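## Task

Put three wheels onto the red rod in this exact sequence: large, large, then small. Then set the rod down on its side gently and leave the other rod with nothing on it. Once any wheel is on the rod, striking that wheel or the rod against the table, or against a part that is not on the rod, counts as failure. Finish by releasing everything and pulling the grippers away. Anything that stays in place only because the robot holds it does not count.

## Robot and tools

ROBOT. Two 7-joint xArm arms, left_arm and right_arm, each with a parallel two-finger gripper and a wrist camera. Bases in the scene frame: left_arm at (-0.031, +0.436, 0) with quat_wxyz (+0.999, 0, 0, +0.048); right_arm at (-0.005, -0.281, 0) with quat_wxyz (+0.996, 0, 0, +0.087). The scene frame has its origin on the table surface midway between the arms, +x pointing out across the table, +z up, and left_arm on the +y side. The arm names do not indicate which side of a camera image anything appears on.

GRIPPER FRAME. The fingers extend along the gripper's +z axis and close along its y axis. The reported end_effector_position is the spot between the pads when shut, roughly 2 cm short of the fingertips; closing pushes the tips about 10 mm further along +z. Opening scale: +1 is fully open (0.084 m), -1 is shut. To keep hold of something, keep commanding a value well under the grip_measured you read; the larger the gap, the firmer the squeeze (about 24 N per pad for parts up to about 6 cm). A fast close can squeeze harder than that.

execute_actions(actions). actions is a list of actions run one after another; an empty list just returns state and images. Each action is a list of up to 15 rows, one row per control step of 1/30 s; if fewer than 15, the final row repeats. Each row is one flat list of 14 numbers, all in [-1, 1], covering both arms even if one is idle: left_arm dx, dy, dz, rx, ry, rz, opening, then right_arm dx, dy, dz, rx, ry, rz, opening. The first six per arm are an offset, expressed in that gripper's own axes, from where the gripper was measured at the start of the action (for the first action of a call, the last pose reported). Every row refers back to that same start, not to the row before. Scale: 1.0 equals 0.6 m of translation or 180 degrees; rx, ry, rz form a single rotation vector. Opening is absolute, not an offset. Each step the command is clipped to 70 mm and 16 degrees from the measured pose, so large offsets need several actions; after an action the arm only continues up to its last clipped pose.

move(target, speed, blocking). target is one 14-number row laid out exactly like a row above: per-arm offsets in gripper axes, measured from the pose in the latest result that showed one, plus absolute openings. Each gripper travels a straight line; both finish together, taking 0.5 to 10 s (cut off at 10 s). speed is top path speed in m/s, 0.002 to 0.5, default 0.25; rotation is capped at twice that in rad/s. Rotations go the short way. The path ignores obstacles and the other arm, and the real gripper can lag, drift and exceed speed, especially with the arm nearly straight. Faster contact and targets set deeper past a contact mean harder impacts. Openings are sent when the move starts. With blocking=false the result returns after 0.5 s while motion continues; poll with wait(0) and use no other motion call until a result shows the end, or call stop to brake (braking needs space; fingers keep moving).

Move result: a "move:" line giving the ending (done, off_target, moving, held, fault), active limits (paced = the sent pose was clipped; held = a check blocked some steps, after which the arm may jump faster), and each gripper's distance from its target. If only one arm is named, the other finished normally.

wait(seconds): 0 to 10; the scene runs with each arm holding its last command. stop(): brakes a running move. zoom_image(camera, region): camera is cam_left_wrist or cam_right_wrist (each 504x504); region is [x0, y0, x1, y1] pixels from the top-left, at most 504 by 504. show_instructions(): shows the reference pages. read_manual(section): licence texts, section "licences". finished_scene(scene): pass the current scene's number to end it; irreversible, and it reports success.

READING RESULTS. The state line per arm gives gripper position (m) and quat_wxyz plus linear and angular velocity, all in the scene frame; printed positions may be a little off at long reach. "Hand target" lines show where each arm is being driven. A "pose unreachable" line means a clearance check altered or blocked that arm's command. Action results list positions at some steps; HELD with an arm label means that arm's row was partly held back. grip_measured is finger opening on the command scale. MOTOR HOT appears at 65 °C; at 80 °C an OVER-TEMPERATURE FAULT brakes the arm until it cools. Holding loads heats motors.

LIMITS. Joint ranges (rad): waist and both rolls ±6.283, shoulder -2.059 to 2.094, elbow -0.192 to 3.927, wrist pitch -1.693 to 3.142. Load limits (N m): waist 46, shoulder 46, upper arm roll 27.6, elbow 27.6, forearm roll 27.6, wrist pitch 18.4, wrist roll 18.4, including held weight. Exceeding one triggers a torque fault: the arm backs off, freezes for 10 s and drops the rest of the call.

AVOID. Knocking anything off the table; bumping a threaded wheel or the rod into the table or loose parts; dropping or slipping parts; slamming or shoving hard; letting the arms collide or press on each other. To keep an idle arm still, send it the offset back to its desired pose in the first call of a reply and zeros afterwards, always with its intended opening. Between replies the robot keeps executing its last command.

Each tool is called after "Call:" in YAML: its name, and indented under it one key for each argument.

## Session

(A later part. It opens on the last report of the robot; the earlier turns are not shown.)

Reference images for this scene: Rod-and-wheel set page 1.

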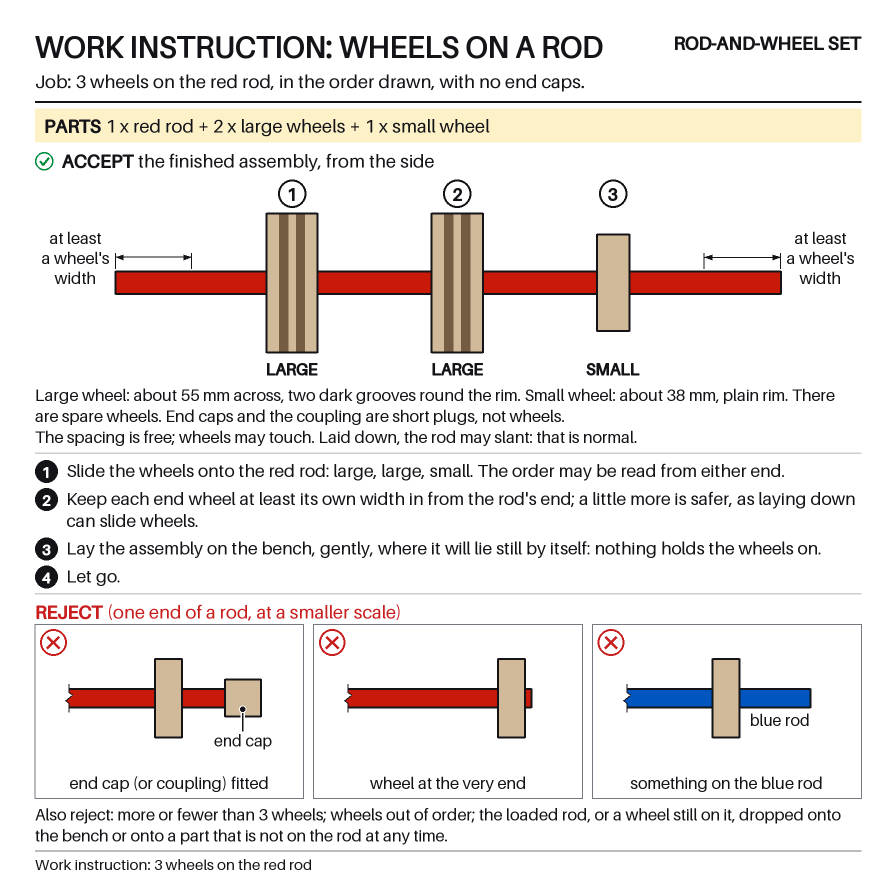

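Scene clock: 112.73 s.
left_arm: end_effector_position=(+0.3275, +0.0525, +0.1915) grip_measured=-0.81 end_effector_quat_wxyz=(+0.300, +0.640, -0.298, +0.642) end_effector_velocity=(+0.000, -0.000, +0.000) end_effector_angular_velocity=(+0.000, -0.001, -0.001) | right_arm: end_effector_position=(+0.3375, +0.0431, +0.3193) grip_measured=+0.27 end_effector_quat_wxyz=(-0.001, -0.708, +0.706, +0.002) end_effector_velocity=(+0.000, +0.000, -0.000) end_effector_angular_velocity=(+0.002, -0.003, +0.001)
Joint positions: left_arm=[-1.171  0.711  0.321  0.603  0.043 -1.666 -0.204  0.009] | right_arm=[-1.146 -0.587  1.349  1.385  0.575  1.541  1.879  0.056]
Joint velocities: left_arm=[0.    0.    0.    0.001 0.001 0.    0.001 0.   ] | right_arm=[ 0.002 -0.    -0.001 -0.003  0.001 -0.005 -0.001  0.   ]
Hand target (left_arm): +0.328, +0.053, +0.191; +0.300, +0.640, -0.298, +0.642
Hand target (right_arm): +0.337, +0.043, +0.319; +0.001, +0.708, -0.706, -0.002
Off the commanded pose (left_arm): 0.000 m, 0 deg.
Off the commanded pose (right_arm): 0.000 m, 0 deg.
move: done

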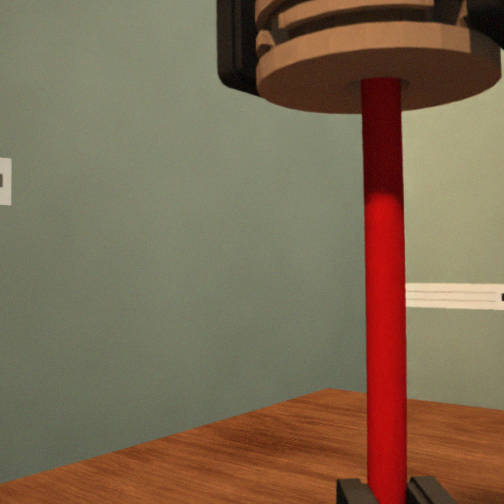

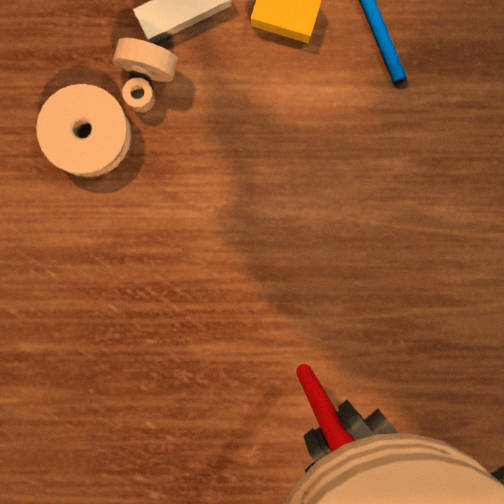

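Call:
move:
  target: [0,0,0,0,0,0,-1,0,0,0.086,0,0,0,-0.2]
  speed: 0.05

Call:
move:
  target: [0,0,0,0,0,0,-1,0,0,0,0,0,0,0.6]

Call:
move:
  target: [0,0,0,0,0,0,-1,0,0,-0.11,0,0,0,0.6]

Call:
move:
  target: [0,0,0,0,0,0,-1,0.257,-0.227,0,0,0,0.25,0.6]
  speed: 0.3

Call:
move:
  target: [0,0,0,0,0,0,-1,0,0,0.328,0,0,0,0.6]

Scene clock: 125.83 s.
left_arm: end_effector_position=(+0.3275, +0.0525, +0.1915) grip_measured=-0.81 end_effector_quat_wxyz=(+0.300, +0.640, -0.298, +0.642) end_effector_velocity=(+0.001, -0.000, +0.000) end_effector_angular_velocity=(-0.001, -0.001, +0.001) | right_arm: end_effector_position=(+0.3375, +0.0431, +0.2679) grip_measured=+0.27 end_effector_quat_wxyz=(-0.000, -0.708, +0.706, +0.002) end_effector_velocity=(+0.000, -0.000, -0.001) end_effector_angular_velocity=(+0.001, +0.000, -0.001)
Joint positions: left_arm=[-1.171  0.711  0.321  0.603  0.043 -1.666 -0.204  0.009] | right_arm=[-1.133 -0.622  1.39   1.251  0.623  1.418  1.848  0.056]
Joint velocities: left_arm=[ 0.001  0.     0.     0.002 -0.     0.    -0.    -0.   ] | right_arm=[-0.     0.001  0.001 -0.002  0.001 -0.003 -0.    -0.   ]
Hand target (left_arm): +0.328, +0.053, +0.191; +0.300, +0.640, -0.298, +0.642
Hand target (right_arm): +0.337, +0.043, +0.268; +0.001, +0.708, -0.706, -0.002
Off the commanded pose (left_arm): 0.000 m, 0 deg.
Off the commanded pose (right_arm): 0.000 m, 0 deg.
move: done

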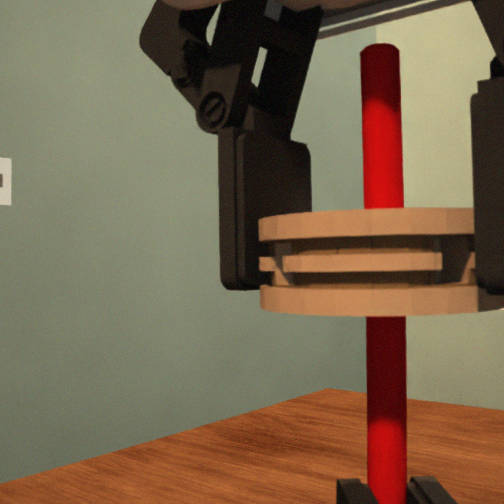

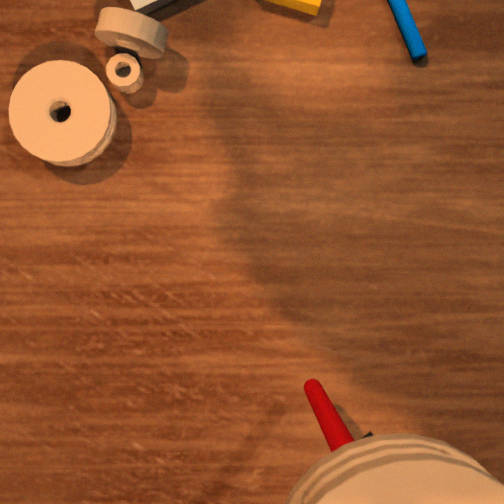

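Scene clock: 126.33 s.
left_arm: end_effector_position=(+0.3275, +0.0525, +0.1914) grip_measured=-0.81 end_effector_quat_wxyz=(+0.300, +0.640, -0.298, +0.642) end_effector_velocity=(-0.000, +0.000, -0.001) end_effector_angular_velocity=(+0.001, +0.000, +0.000) | right_arm: end_effector_position=(+0.3375, +0.0431, +0.2679) grip_measured=+0.59 end_effector_quat_wxyz=(-0.000, -0.708, +0.706, +0.002) end_effector_velocity=(+0.000, -0.000, -0.000) end_effector_angular_velocity=(-0.001, +0.000, -0.000)
Joint positions: left_arm=[-1.171  0.711  0.321  0.603  0.043 -1.666 -0.204  0.009] | right_arm=[-1.133 -0.622  1.39   1.251  0.623  1.418  1.848  0.069]
Joint velocities: left_arm=[ 0.     0.001 -0.    -0.001 -0.    -0.     0.001  0.   ] | right_arm=[-0.001 -0.     0.    -0.    -0.     0.    -0.     0.   ]
Hand target (left_arm): +0.328, +0.053, +0.191; +0.300, +0.640, -0.298, +0.642
Hand target (right_arm): +0.337, +0.043, +0.268; +0.000, +0.708, -0.706, -0.002
Off the commanded pose (left_arm): 0.000 m, 0 deg.
Off the commanded pose (right_arm): 0.000 m, 0 deg.
move: done

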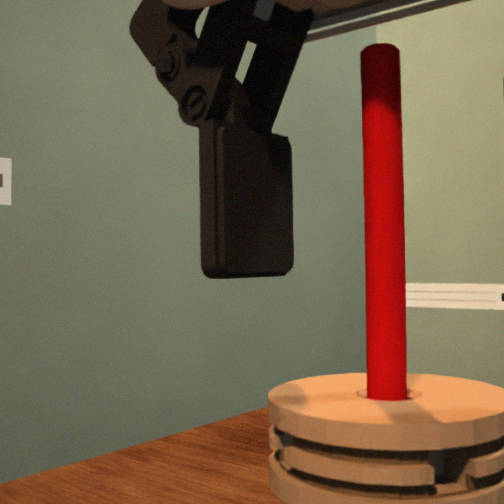

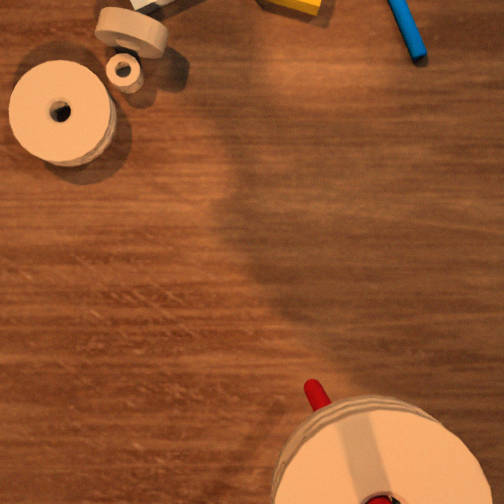

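Scene clock: 127.17 s.
left_arm: end_effector_position=(+0.3275, +0.0525, +0.1914) grip_measured=-0.81 end_effector_quat_wxyz=(+0.300, +0.640, -0.298, +0.642) end_effector_velocity=(-0.001, -0.000, -0.000) end_effector_angular_velocity=(+0.000, +0.001, -0.001) | right_arm: end_effector_position=(+0.3373, +0.0432, +0.3335) grip_measured=+0.59 end_effector_quat_wxyz=(-0.001, -0.708, +0.706, +0.002) end_effector_velocity=(+0.000, +0.000, +0.003) end_effector_angular_velocity=(+0.001, -0.002, -0.001)
Joint positions: left_arm=[-1.171  0.711  0.321  0.603  0.043 -1.666 -0.204  0.009] | right_arm=[-1.156 -0.573  1.346  1.427  0.561  1.574  1.89   0.069]
Joint velocities: left_arm=[-0.001 -0.     0.    -0.001 -0.    -0.    -0.001 -0.   ] | right_arm=[-0.002  0.001 -0.002  0.008 -0.001  0.005  0.001  0.   ]
Hand target (left_arm): +0.328, +0.053, +0.191; +0.300, +0.640, -0.298, +0.642
Hand target (right_arm): +0.338, +0.043, +0.334; +0.000, +0.708, -0.706, -0.002
Off the commanded pose (left_arm): 0.000 m, 0 deg.
Off the commanded pose (right_arm): 0.001 m, 0 deg.
move: done

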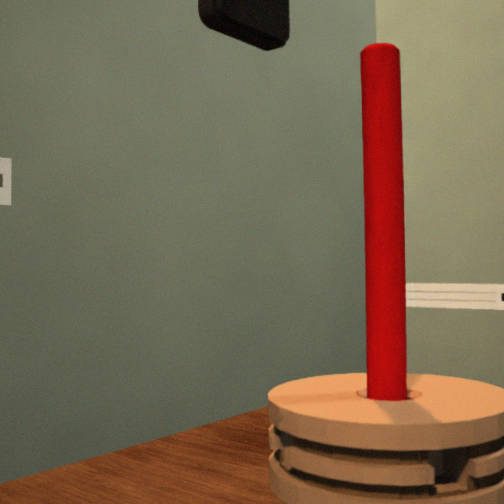

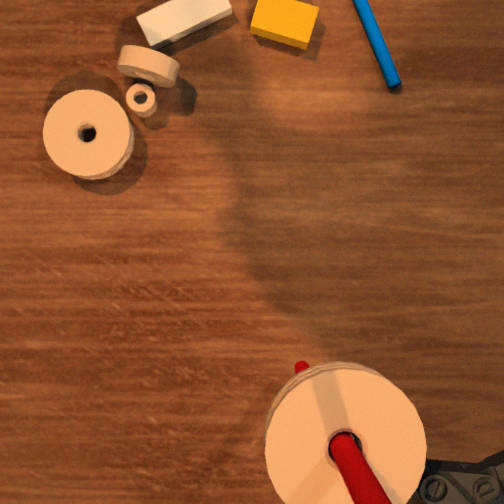

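Scene clock: 128.93 s.
left_arm: end_effector_position=(+0.3275, +0.0525, +0.1914) grip_measured=-0.81 end_effector_quat_wxyz=(+0.300, +0.640, -0.298, +0.642) end_effector_velocity=(+0.000, +0.000, +0.000) end_effector_angular_velocity=(+0.000, -0.001, +0.001) | right_arm: end_effector_position=(+0.4741, -0.1098, +0.3334) grip_measured=+0.59 end_effector_quat_wxyz=(-0.001, -0.385, +0.923, +0.002) end_effector_velocity=(+0.001, -0.003, +0.001) end_effector_angular_velocity=(+0.001, +0.005, -0.009)
Joint positions: left_arm=[-1.171  0.711  0.321  0.603  0.043 -1.666 -0.204  0.009] | right_arm=[-1.8   -0.597  1.534  1.583  0.6    1.604  2.272  0.069]
Joint velocities: left_arm=[ 0.     0.    -0.     0.001 -0.001  0.     0.001 -0.   ] | right_arm=[-0.017  0.001  0.008  0.009  0.001  0.008  0.005 -0.   ]
Hand target (left_arm): +0.328, +0.053, +0.191; +0.300, +0.640, -0.298, +0.642
Hand target (right_arm): +0.474, -0.111, +0.334; -0.001, -0.384, +0.923, +0.002
Off the commanded pose (left_arm): 0.000 m, 0 deg.
Off the commanded pose (right_arm): 0.001 m, 0 deg.
move: done

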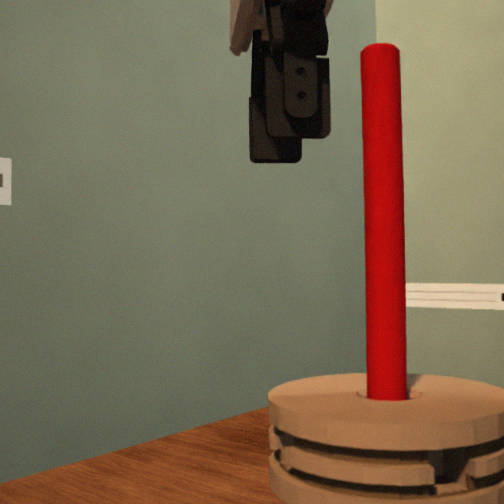

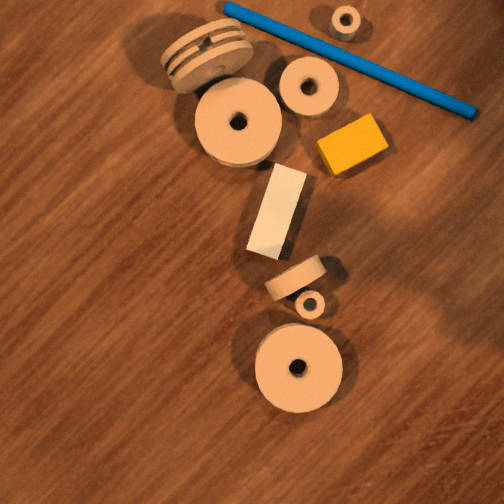

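Scene clock: 130.27 s.
left_arm: end_effector_position=(+0.3275, +0.0525, +0.1914) grip_measured=-0.81 end_effector_quat_wxyz=(+0.300, +0.640, -0.298, +0.642) end_effector_velocity=(-0.000, -0.000, +0.000) end_effector_angular_velocity=(-0.001, +0.001, -0.001) | right_arm: end_effector_position=(+0.4740, -0.1099, +0.1369) grip_measured=+0.59 end_effector_quat_wxyz=(-0.000, -0.385, +0.923, +0.002) end_effector_velocity=(-0.002, +0.000, -0.004) end_effector_angular_velocity=(-0.003, +0.006, +0.002)
Joint positions: left_arm=[-1.171  0.711  0.321  0.603  0.043 -1.666 -0.204  0.009] | right_arm=[-1.811 -0.753  1.753  1.181  0.824  1.17   2.135  0.069]
Joint velocities: left_arm=[-0.001 -0.    -0.     0.001 -0.     0.    -0.001 -0.   ] | right_arm=[-0.002 -0.003  0.007 -0.003  0.001 -0.001 -0.001 -0.   ]
Hand target (left_arm): +0.328, +0.053, +0.191; +0.300, +0.640, -0.298, +0.642
Hand target (right_arm): +0.474, -0.110, +0.136; -0.001, -0.385, +0.923, +0.002
Off the commanded pose (left_arm): 0.000 m, 0 deg.
Off the commanded pose (right_arm): 0.001 m, 0 deg.
move: done

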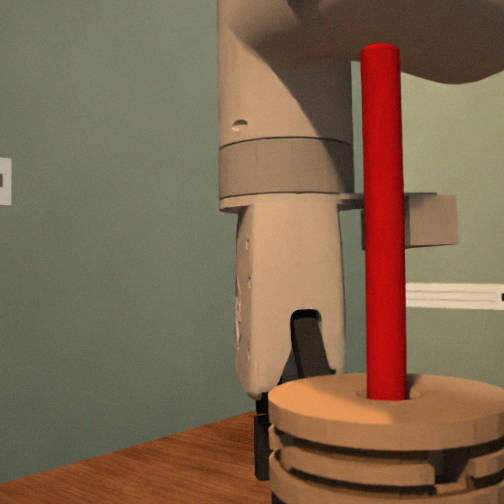

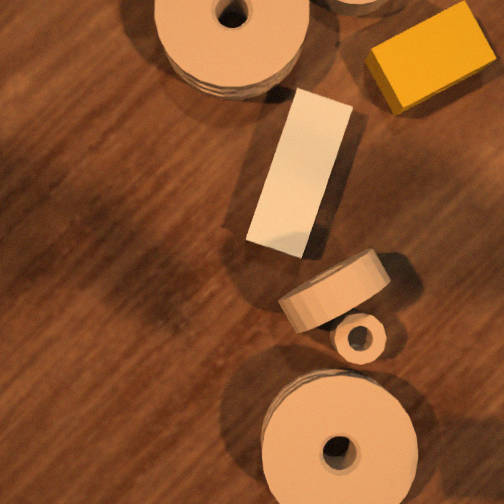

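Call:
move:
  target: [0,0,0,0,0,0,-1,-0.005,0,0.192,0,0,0,0.6]
  speed: 0.1

Call:
move:
  target: [0,0,0,0,0,0,-1,0,0,0,0,0,0,-0.2]

Call:
move:
  target: [0,0,0,0,0,0,-1,0,0,-0.53,0,0,-0.25,-0.2]

Call:
move:
  target: [0,0,0,0,0,0,-1,-0.251,0.231,0,0,0,0,-0.2]
  speed: 0.2

Scene clock: 139.90 s.
left_arm: end_effector_position=(+0.3275, +0.0525, +0.1914) grip_measured=-0.81 end_effector_quat_wxyz=(+0.300, +0.640, -0.298, +0.642) end_effector_velocity=(-0.000, -0.001, +0.000) end_effector_angular_velocity=(-0.002, +0.001, -0.001) | right_arm: end_effector_position=(+0.4762, -0.1078, +0.0221) grip_measured=+0.59 end_effector_quat_wxyz=(+0.000, -0.384, +0.923, +0.002) end_effector_velocity=(-0.001, -0.000, -0.003) end_effector_angular_velocity=(-0.001, +0.003, -0.000)
Joint positions: left_arm=[-1.171  0.711  0.321  0.603  0.043 -1.666 -0.204  0.009] | right_arm=[-1.953 -0.904  2.003  1.143  1.036  0.984  2.034  0.069]
Joint velocities: left_arm=[-0.001 -0.     0.     0.001 -0.     0.    -0.002 -0.   ] | right_arm=[-0.004 -0.003  0.006  0.     0.002 -0.001 -0.001 -0.   ]
Hand target (left_arm): +0.328, +0.053, +0.191; +0.300, +0.640, -0.298, +0.642
Hand target (right_arm): +0.476, -0.108, +0.022; +0.000, -0.384, +0.923, +0.002
Off the commanded pose (left_arm): 0.000 m, 0 deg.
Off the commanded pose (right_arm): 0.001 m, 0 deg.
move: done

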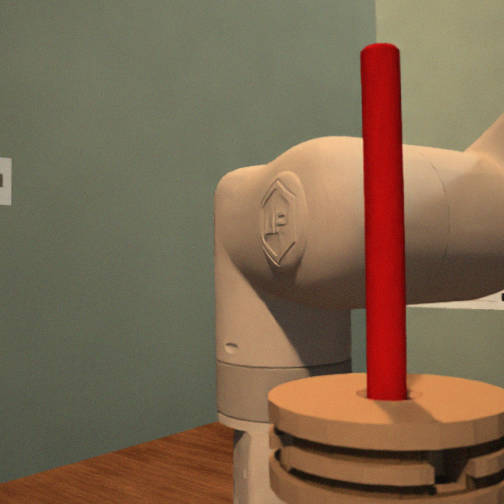

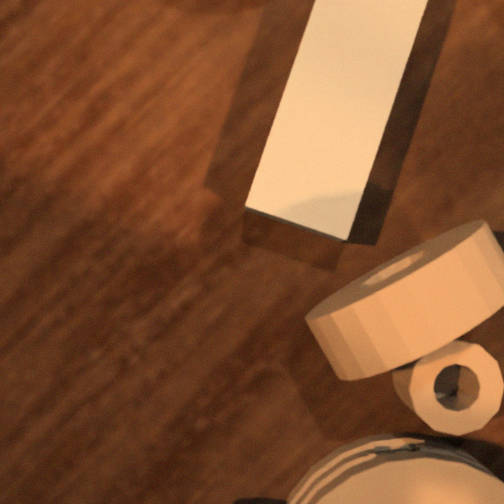

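Scene clock: 140.40 s.
left_arm: end_effector_position=(+0.3275, +0.0525, +0.1914) grip_measured=-0.81 end_effector_quat_wxyz=(+0.300, +0.640, -0.298, +0.642) end_effector_velocity=(+0.000, +0.001, -0.000) end_effector_angular_velocity=(+0.001, +0.001, +0.002) | right_arm: end_effector_position=(+0.4763, -0.1077, +0.0222) grip_measured=+0.27 end_effector_quat_wxyz=(+0.000, -0.384, +0.923, +0.002) end_effector_velocity=(+0.000, -0.000, +0.000) end_effector_angular_velocity=(-0.001, -0.000, +0.001)
Joint positions: left_arm=[-1.171  0.711  0.321  0.603  0.043 -1.666 -0.204  0.009] | right_arm=[-1.953 -0.904  2.003  1.144  1.036  0.984  2.034  0.056]
Joint velocities: left_arm=[ 0.001  0.    -0.    -0.001 -0.    -0.     0.     0.   ] | right_arm=[ 0.    -0.    -0.    -0.    -0.001 -0.    -0.     0.   ]
Hand target (left_arm): +0.328, +0.053, +0.191; +0.300, +0.640, -0.298, +0.642
Hand target (right_arm): +0.476, -0.108, +0.022; +0.000, -0.384, +0.923, +0.002
Off the commanded pose (left_arm): 0.000 m, 0 deg.
Off the commanded pose (right_arm): 0.000 m, 0 deg.
move: done

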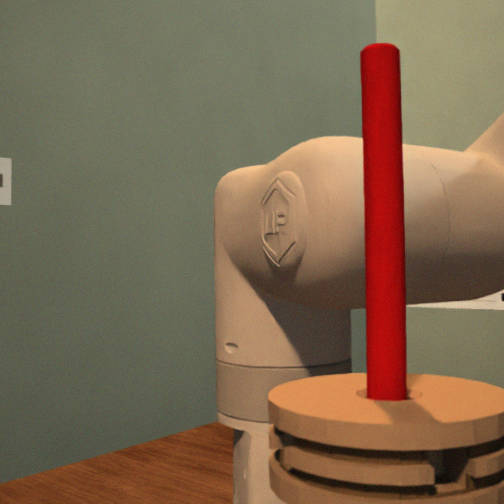

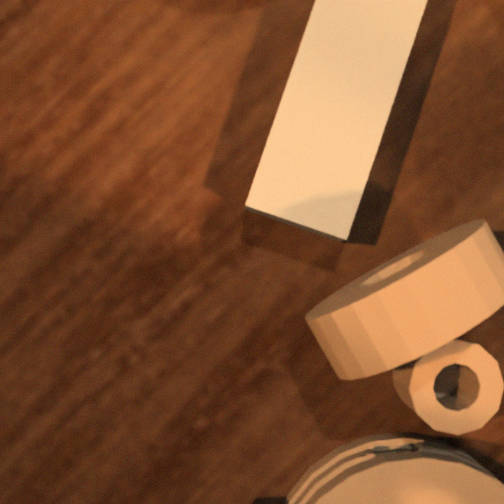

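Scene clock: 142.47 s.
left_arm: end_effector_position=(+0.3275, +0.0525, +0.1914) grip_measured=-0.81 end_effector_quat_wxyz=(+0.300, +0.640, -0.298, +0.642) end_effector_velocity=(-0.000, -0.000, +0.000) end_effector_angular_velocity=(-0.000, -0.002, -0.001) | right_arm: end_effector_position=(+0.4759, -0.1076, +0.3400) grip_measured=+0.27 end_effector_quat_wxyz=(+0.001, -0.709, +0.705, +0.002) end_effector_velocity=(+0.001, -0.001, +0.004) end_effector_angular_velocity=(-0.002, -0.001, +0.002)
Joint positions: left_arm=[-1.171  0.711  0.321  0.603  0.043 -1.666 -0.204  0.009] | right_arm=[-1.82  -0.484  1.643  1.603  0.486  1.567  1.569  0.056]
Joint velocities: left_arm=[ 0.    -0.001 -0.     0.001  0.001  0.     0.002 -0.   ] | right_arm=[-0.011  0.     0.004  0.015 -0.002  0.011 -0.003 -0.   ]
Hand target (left_arm): +0.328, +0.053, +0.191; +0.300, +0.640, -0.298, +0.642
Hand target (right_arm): +0.476, -0.108, +0.341; -0.001, +0.709, -0.705, -0.002
Off the commanded pose (left_arm): 0.000 m, 0 deg.
Off the commanded pose (right_arm): 0.002 m, 0 deg.
move: done

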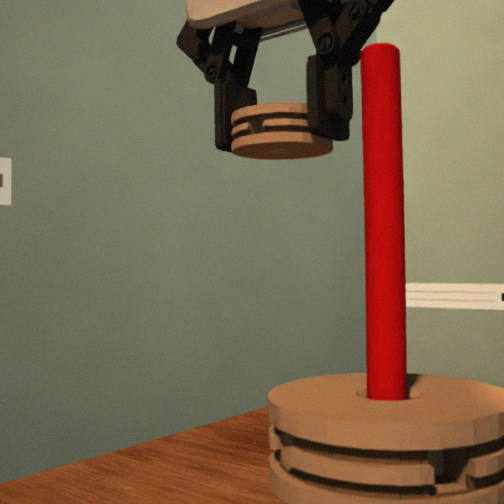

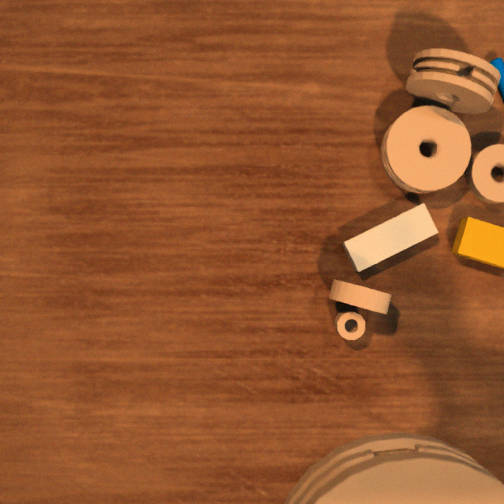

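Scene clock: 143.90 s.
left_arm: end_effector_position=(+0.3275, +0.0525, +0.1914) grip_measured=-0.81 end_effector_quat_wxyz=(+0.300, +0.640, -0.298, +0.642) end_effector_velocity=(-0.000, +0.000, -0.000) end_effector_angular_velocity=(+0.001, -0.001, -0.001) | right_arm: end_effector_position=(+0.3372, +0.0412, +0.3397) grip_measured=+0.27 end_effector_quat_wxyz=(-0.000, -0.708, +0.706, +0.002) end_effector_velocity=(-0.001, +0.000, +0.000) end_effector_angular_velocity=(+0.003, -0.002, -0.006)
Joint positions: left_arm=[-1.171  0.711  0.321  0.603  0.043 -1.666 -0.204  0.009] | right_arm=[-1.15  -0.561  1.338  1.439  0.548  1.584  1.896  0.056]
Joint velocities: left_arm=[-0.001  0.001  0.    -0.001 -0.    -0.001  0.001 -0.   ] | right_arm=[ 0.007 -0.003 -0.007 -0.003  0.004 -0.002  0.005 -0.   ]
Hand target (left_arm): +0.328, +0.053, +0.191; +0.300, +0.640, -0.298, +0.642
Hand target (right_arm): +0.336, +0.042, +0.340; +0.000, +0.709, -0.705, -0.002
Off the commanded pose (left_arm): 0.000 m, 0 deg.
Off the commanded pose (right_arm): 0.002 m, 0 deg.
move: done

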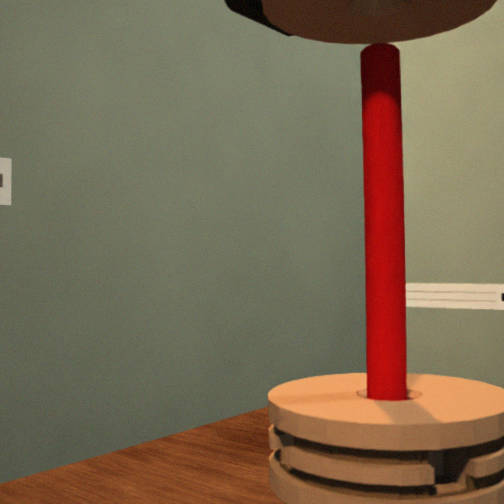

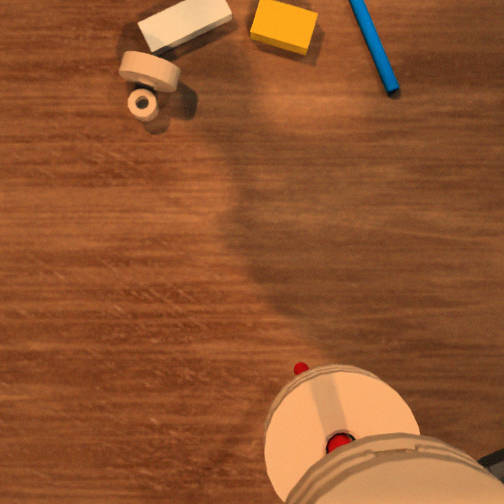

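Call:
move:
  target: [0,0,0,0,0,0,-1,-0.003,0,0.008,0,0,0,-0.2]
  speed: 0.02

Call:
move:
  target: [0,0,0,0,0,0,-1,0,0,0.026,0,0,0,-0.2]
  speed: 0.015

Scene clock: 153.37 s.
left_arm: end_effector_position=(+0.3275, +0.0525, +0.1914) grip_measured=-0.81 end_effector_quat_wxyz=(+0.300, +0.640, -0.298, +0.642) end_effector_velocity=(+0.000, -0.000, +0.000) end_effector_angular_velocity=(-0.001, -0.001, +0.000) | right_arm: end_effector_position=(+0.3372, +0.0429, +0.3350) grip_measured=+0.27 end_effector_quat_wxyz=(-0.000, -0.708, +0.706, +0.002) end_effector_velocity=(+0.000, +0.001, -0.000) end_effector_angular_velocity=(+0.001, -0.001, +0.001)
Joint positions: left_arm=[-1.171  0.711  0.321  0.603  0.043 -1.666 -0.204  0.009] | right_arm=[-1.151 -0.565  1.345  1.429  0.553  1.573  1.896  0.056]
Joint velocities: left_arm=[ 0.    -0.     0.     0.001  0.    -0.    -0.     0.   ] | right_arm=[-0.    -0.001  0.001 -0.001  0.002 -0.002 -0.     0.   ]
Hand target (left_arm): +0.328, +0.053, +0.191; +0.300, +0.640, -0.298, +0.642
Hand target (right_arm): +0.337, +0.043, +0.335; +0.000, +0.708, -0.706, -0.002
Off the commanded pose (left_arm): 0.000 m, 0 deg.
Off the commanded pose (right_arm): 0.000 m, 0 deg.
move: done

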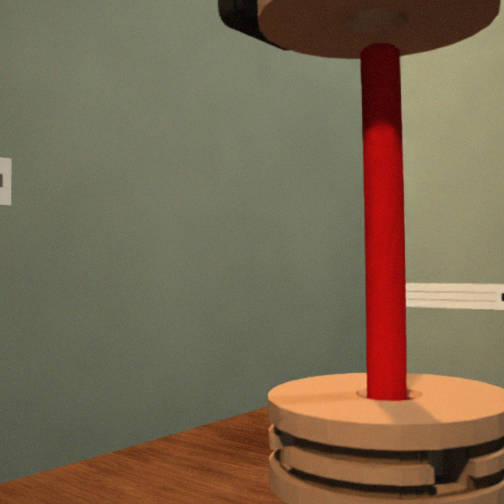

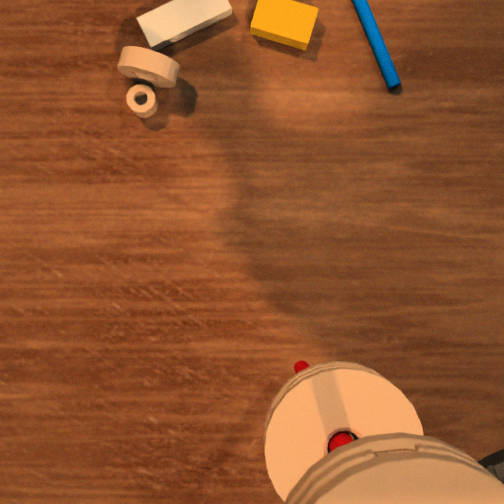

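Scene clock: 154.67 s.
left_arm: end_effector_position=(+0.3275, +0.0525, +0.1914) grip_measured=-0.81 end_effector_quat_wxyz=(+0.300, +0.640, -0.298, +0.642) end_effector_velocity=(-0.000, -0.000, +0.001) end_effector_angular_velocity=(-0.002, +0.000, -0.000) | right_arm: end_effector_position=(+0.3371, +0.0430, +0.3194) grip_measured=+0.27 end_effector_quat_wxyz=(-0.000, -0.708, +0.706, +0.002) end_effector_velocity=(+0.000, +0.000, -0.000) end_effector_angular_velocity=(+0.002, -0.001, +0.000)
Joint positions: left_arm=[-1.171  0.711  0.321  0.603  0.043 -1.666 -0.204  0.009] | right_arm=[-1.139 -0.578  1.349  1.383  0.566  1.535  1.886  0.056]
Joint velocities: left_arm=[-0.    -0.001  0.     0.    -0.    -0.    -0.001  0.   ] | right_arm=[ 0.001  0.    -0.001 -0.002  0.002 -0.003 -0.001 -0.   ]
Hand target (left_arm): +0.328, +0.053, +0.191; +0.300, +0.640, -0.298, +0.642
Hand target (right_arm): +0.337, +0.043, +0.319; +0.000, +0.708, -0.706, -0.002
Off the commanded pose (left_arm): 0.000 m, 0 deg.
Off the commanded pose (right_arm): 0.000 m, 0 deg.
move: done

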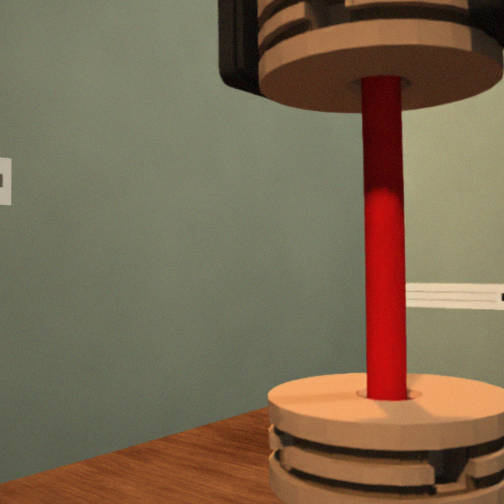

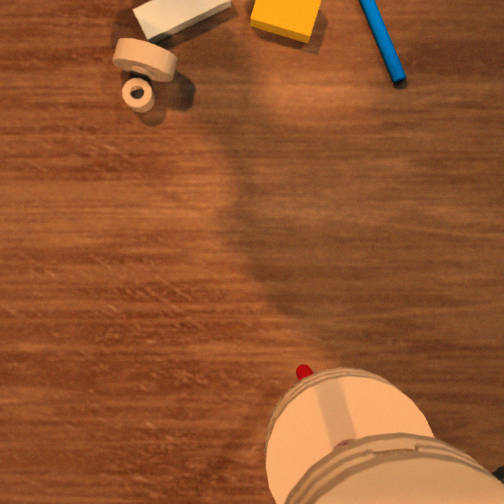

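Call:
move:
  target: [0,0,0,0,0,0,-1,0,0,0.088,0,0,0,-0.2]
  speed: 0.05

Call:
move:
  target: [0,0,0,0,0,0,-1,0,0,0,0,0,0,0.6]

Call:
move:
  target: [0,0,0,0,0,0,-1,0,0,-0.11,0,0,0,0.6]

Call:
move:
  target: [0,0,0,0,0,0,-1,0.388,-0.009,0.33,0,0,0.095,0.3]
  speed: 0.3

Scene clock: 174.77 s.
left_arm: end_effector_position=(+0.3275, +0.0525, +0.1914) grip_measured=-0.81 end_effector_quat_wxyz=(+0.300, +0.640, -0.298, +0.642) end_effector_velocity=(+0.000, -0.000, +0.000) end_effector_angular_velocity=(-0.000, -0.001, +0.001) | right_arm: end_effector_position=(+0.3372, +0.0430, +0.2668) grip_measured=+0.27 end_effector_quat_wxyz=(-0.000, -0.708, +0.706, +0.002) end_effector_velocity=(+0.001, -0.001, -0.000) end_effector_angular_velocity=(-0.001, -0.002, -0.001)
Joint positions: left_arm=[-1.171  0.711  0.321  0.603  0.043 -1.666 -0.204  0.009] | right_arm=[-1.126 -0.613  1.392  1.246  0.615  1.409  1.854  0.056]
Joint velocities: left_arm=[ 0.001  0.    -0.     0.001 -0.     0.     0.    -0.   ] | right_arm=[-0.001 -0.001  0.    -0.002 -0.    -0.003 -0.001 -0.   ]
Hand target (left_arm): +0.328, +0.053, +0.191; +0.300, +0.640, -0.298, +0.642
Hand target (right_arm): +0.337, +0.043, +0.267; +0.000, +0.708, -0.706, -0.002
Off the commanded pose (left_arm): 0.000 m, 0 deg.
Off the commanded pose (right_arm): 0.000 m, 0 deg.
move: done

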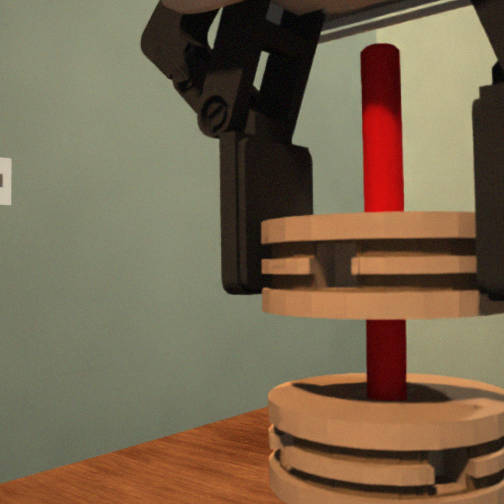

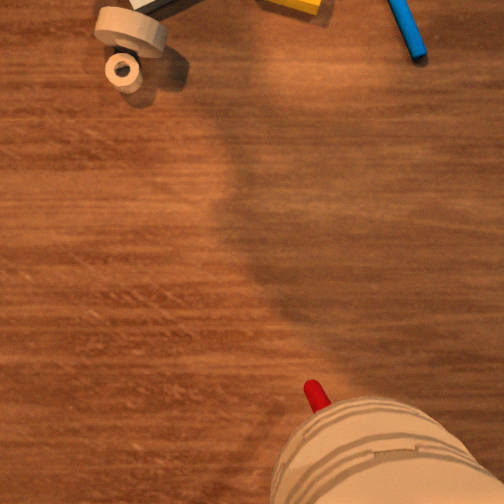

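Scene clock: 175.27 s.
left_arm: end_effector_position=(+0.3275, +0.0525, +0.1914) grip_measured=-0.81 end_effector_quat_wxyz=(+0.300, +0.640, -0.298, +0.642) end_effector_velocity=(-0.001, -0.000, -0.000) end_effector_angular_velocity=(+0.000, +0.001, -0.001) | right_arm: end_effector_position=(+0.3372, +0.0430, +0.2668) grip_measured=+0.59 end_effector_quat_wxyz=(-0.000, -0.708, +0.706, +0.002) end_effector_velocity=(-0.000, +0.000, -0.000) end_effector_angular_velocity=(+0.000, +0.001, +0.001)
Joint positions: left_arm=[-1.171  0.711  0.321  0.603  0.043 -1.666 -0.204  0.009] | right_arm=[-1.126 -0.613  1.392  1.246  0.615  1.409  1.854  0.069]
Joint velocities: left_arm=[-0.001 -0.    -0.    -0.001 -0.001  0.    -0.    -0.   ] | right_arm=[ 0.001  0.     0.001 -0.     0.     0.    -0.     0.   ]
Hand target (left_arm): +0.328, +0.053, +0.191; +0.300, +0.640, -0.298, +0.642
Hand target (right_arm): +0.337, +0.043, +0.267; +0.000, +0.708, -0.706, -0.002
Off the commanded pose (left_arm): 0.000 m, 0 deg.
Off the commanded pose (right_arm): 0.000 m, 0 deg.
move: done

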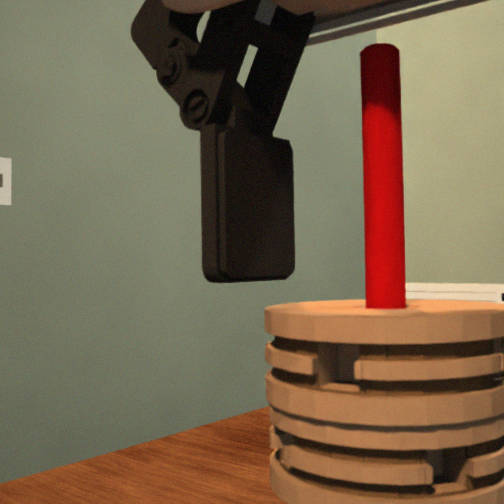

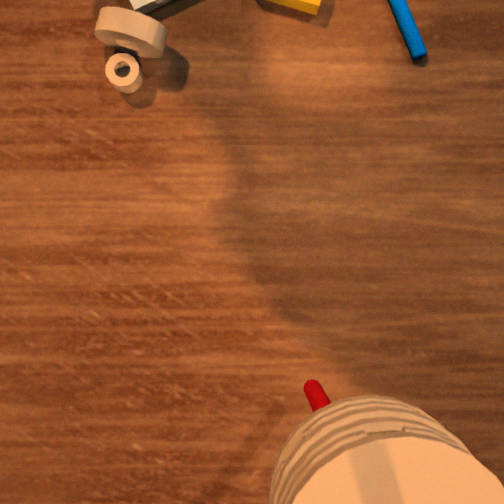

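Scene clock: 176.10 s.
left_arm: end_effector_position=(+0.3275, +0.0525, +0.1914) grip_measured=-0.81 end_effector_quat_wxyz=(+0.300, +0.640, -0.298, +0.642) end_effector_velocity=(+0.000, -0.000, +0.000) end_effector_angular_velocity=(-0.002, -0.000, +0.001) | right_arm: end_effector_position=(+0.3370, +0.0430, +0.3324) grip_measured=+0.59 end_effector_quat_wxyz=(-0.001, -0.708, +0.706, +0.002) end_effector_velocity=(+0.001, -0.000, +0.003) end_effector_angular_velocity=(+0.002, -0.001, -0.001)
Joint positions: left_arm=[-1.171  0.711  0.321  0.603  0.043 -1.666 -0.204  0.009] | right_arm=[-1.147 -0.565  1.346  1.421  0.553  1.566  1.896  0.069]
Joint velocities: left_arm=[ 0.001 -0.     0.     0.001 -0.     0.    -0.001  0.   ] | right_arm=[-0.003  0.003 -0.002  0.008 -0.001  0.005  0.002  0.   ]
Hand target (left_arm): +0.328, +0.053, +0.191; +0.300, +0.640, -0.298, +0.642
Hand target (right_arm): +0.337, +0.043, +0.333; +0.000, +0.708, -0.706, -0.002
Off the commanded pose (left_arm): 0.000 m, 0 deg.
Off the commanded pose (right_arm): 0.001 m, 0 deg.
move: done

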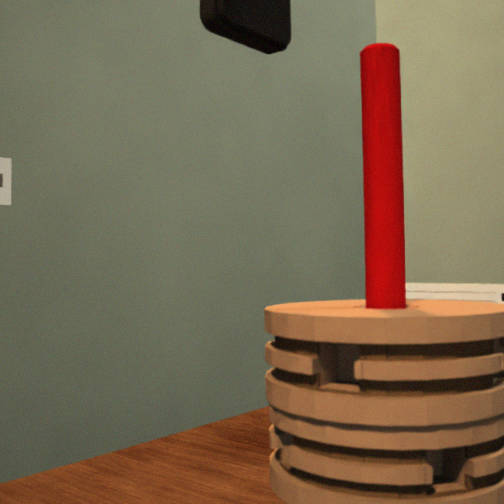

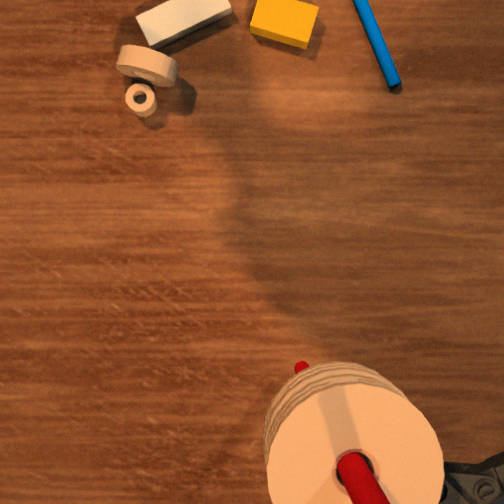

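Scene clock: 177.73 s.
left_arm: end_effector_position=(+0.3275, +0.0525, +0.1914) grip_measured=-0.81 end_effector_quat_wxyz=(+0.300, +0.640, -0.298, +0.642) end_effector_velocity=(-0.000, -0.000, -0.000) end_effector_angular_velocity=(+0.001, +0.001, -0.001) | right_arm: end_effector_position=(+0.3433, -0.1897, +0.1347) grip_measured=+0.29 end_effector_quat_wxyz=(-0.000, -0.595, +0.804, +0.002) end_effector_velocity=(-0.001, -0.002, -0.002) end_effector_angular_velocity=(+0.001, +0.004, -0.005)
Joint positions: left_arm=[-1.171  0.711  0.321  0.603  0.043 -1.666 -0.204  0.009] | right_arm=[-1.154 -0.637  1.184  0.624  0.703  1.025  1.573  0.056]
Joint velocities: left_arm=[-0.    -0.     0.    -0.001  0.001  0.    -0.     0.   ] | right_arm=[-0.007  0.005  0.005 -0.003  0.    -0.004  0.     0.   ]
Hand target (left_arm): +0.328, +0.053, +0.191; +0.300, +0.640, -0.298, +0.642
Hand target (right_arm): +0.343, -0.190, +0.134; -0.000, -0.595, +0.804, +0.002
Off the commanded pose (left_arm): 0.000 m, 0 deg.
Off the commanded pose (right_arm): 0.001 m, 0 deg.
move: done

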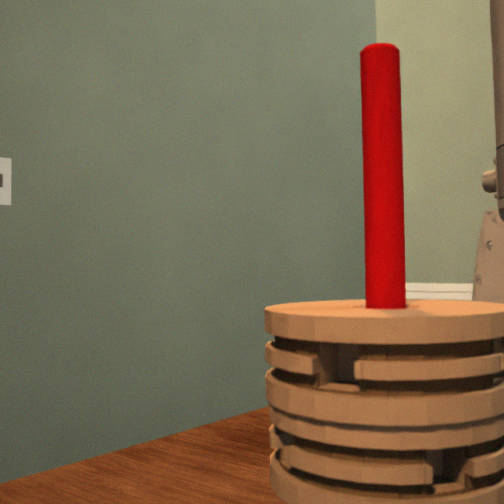

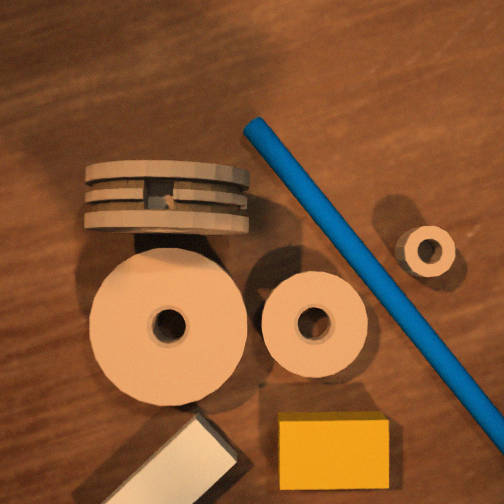

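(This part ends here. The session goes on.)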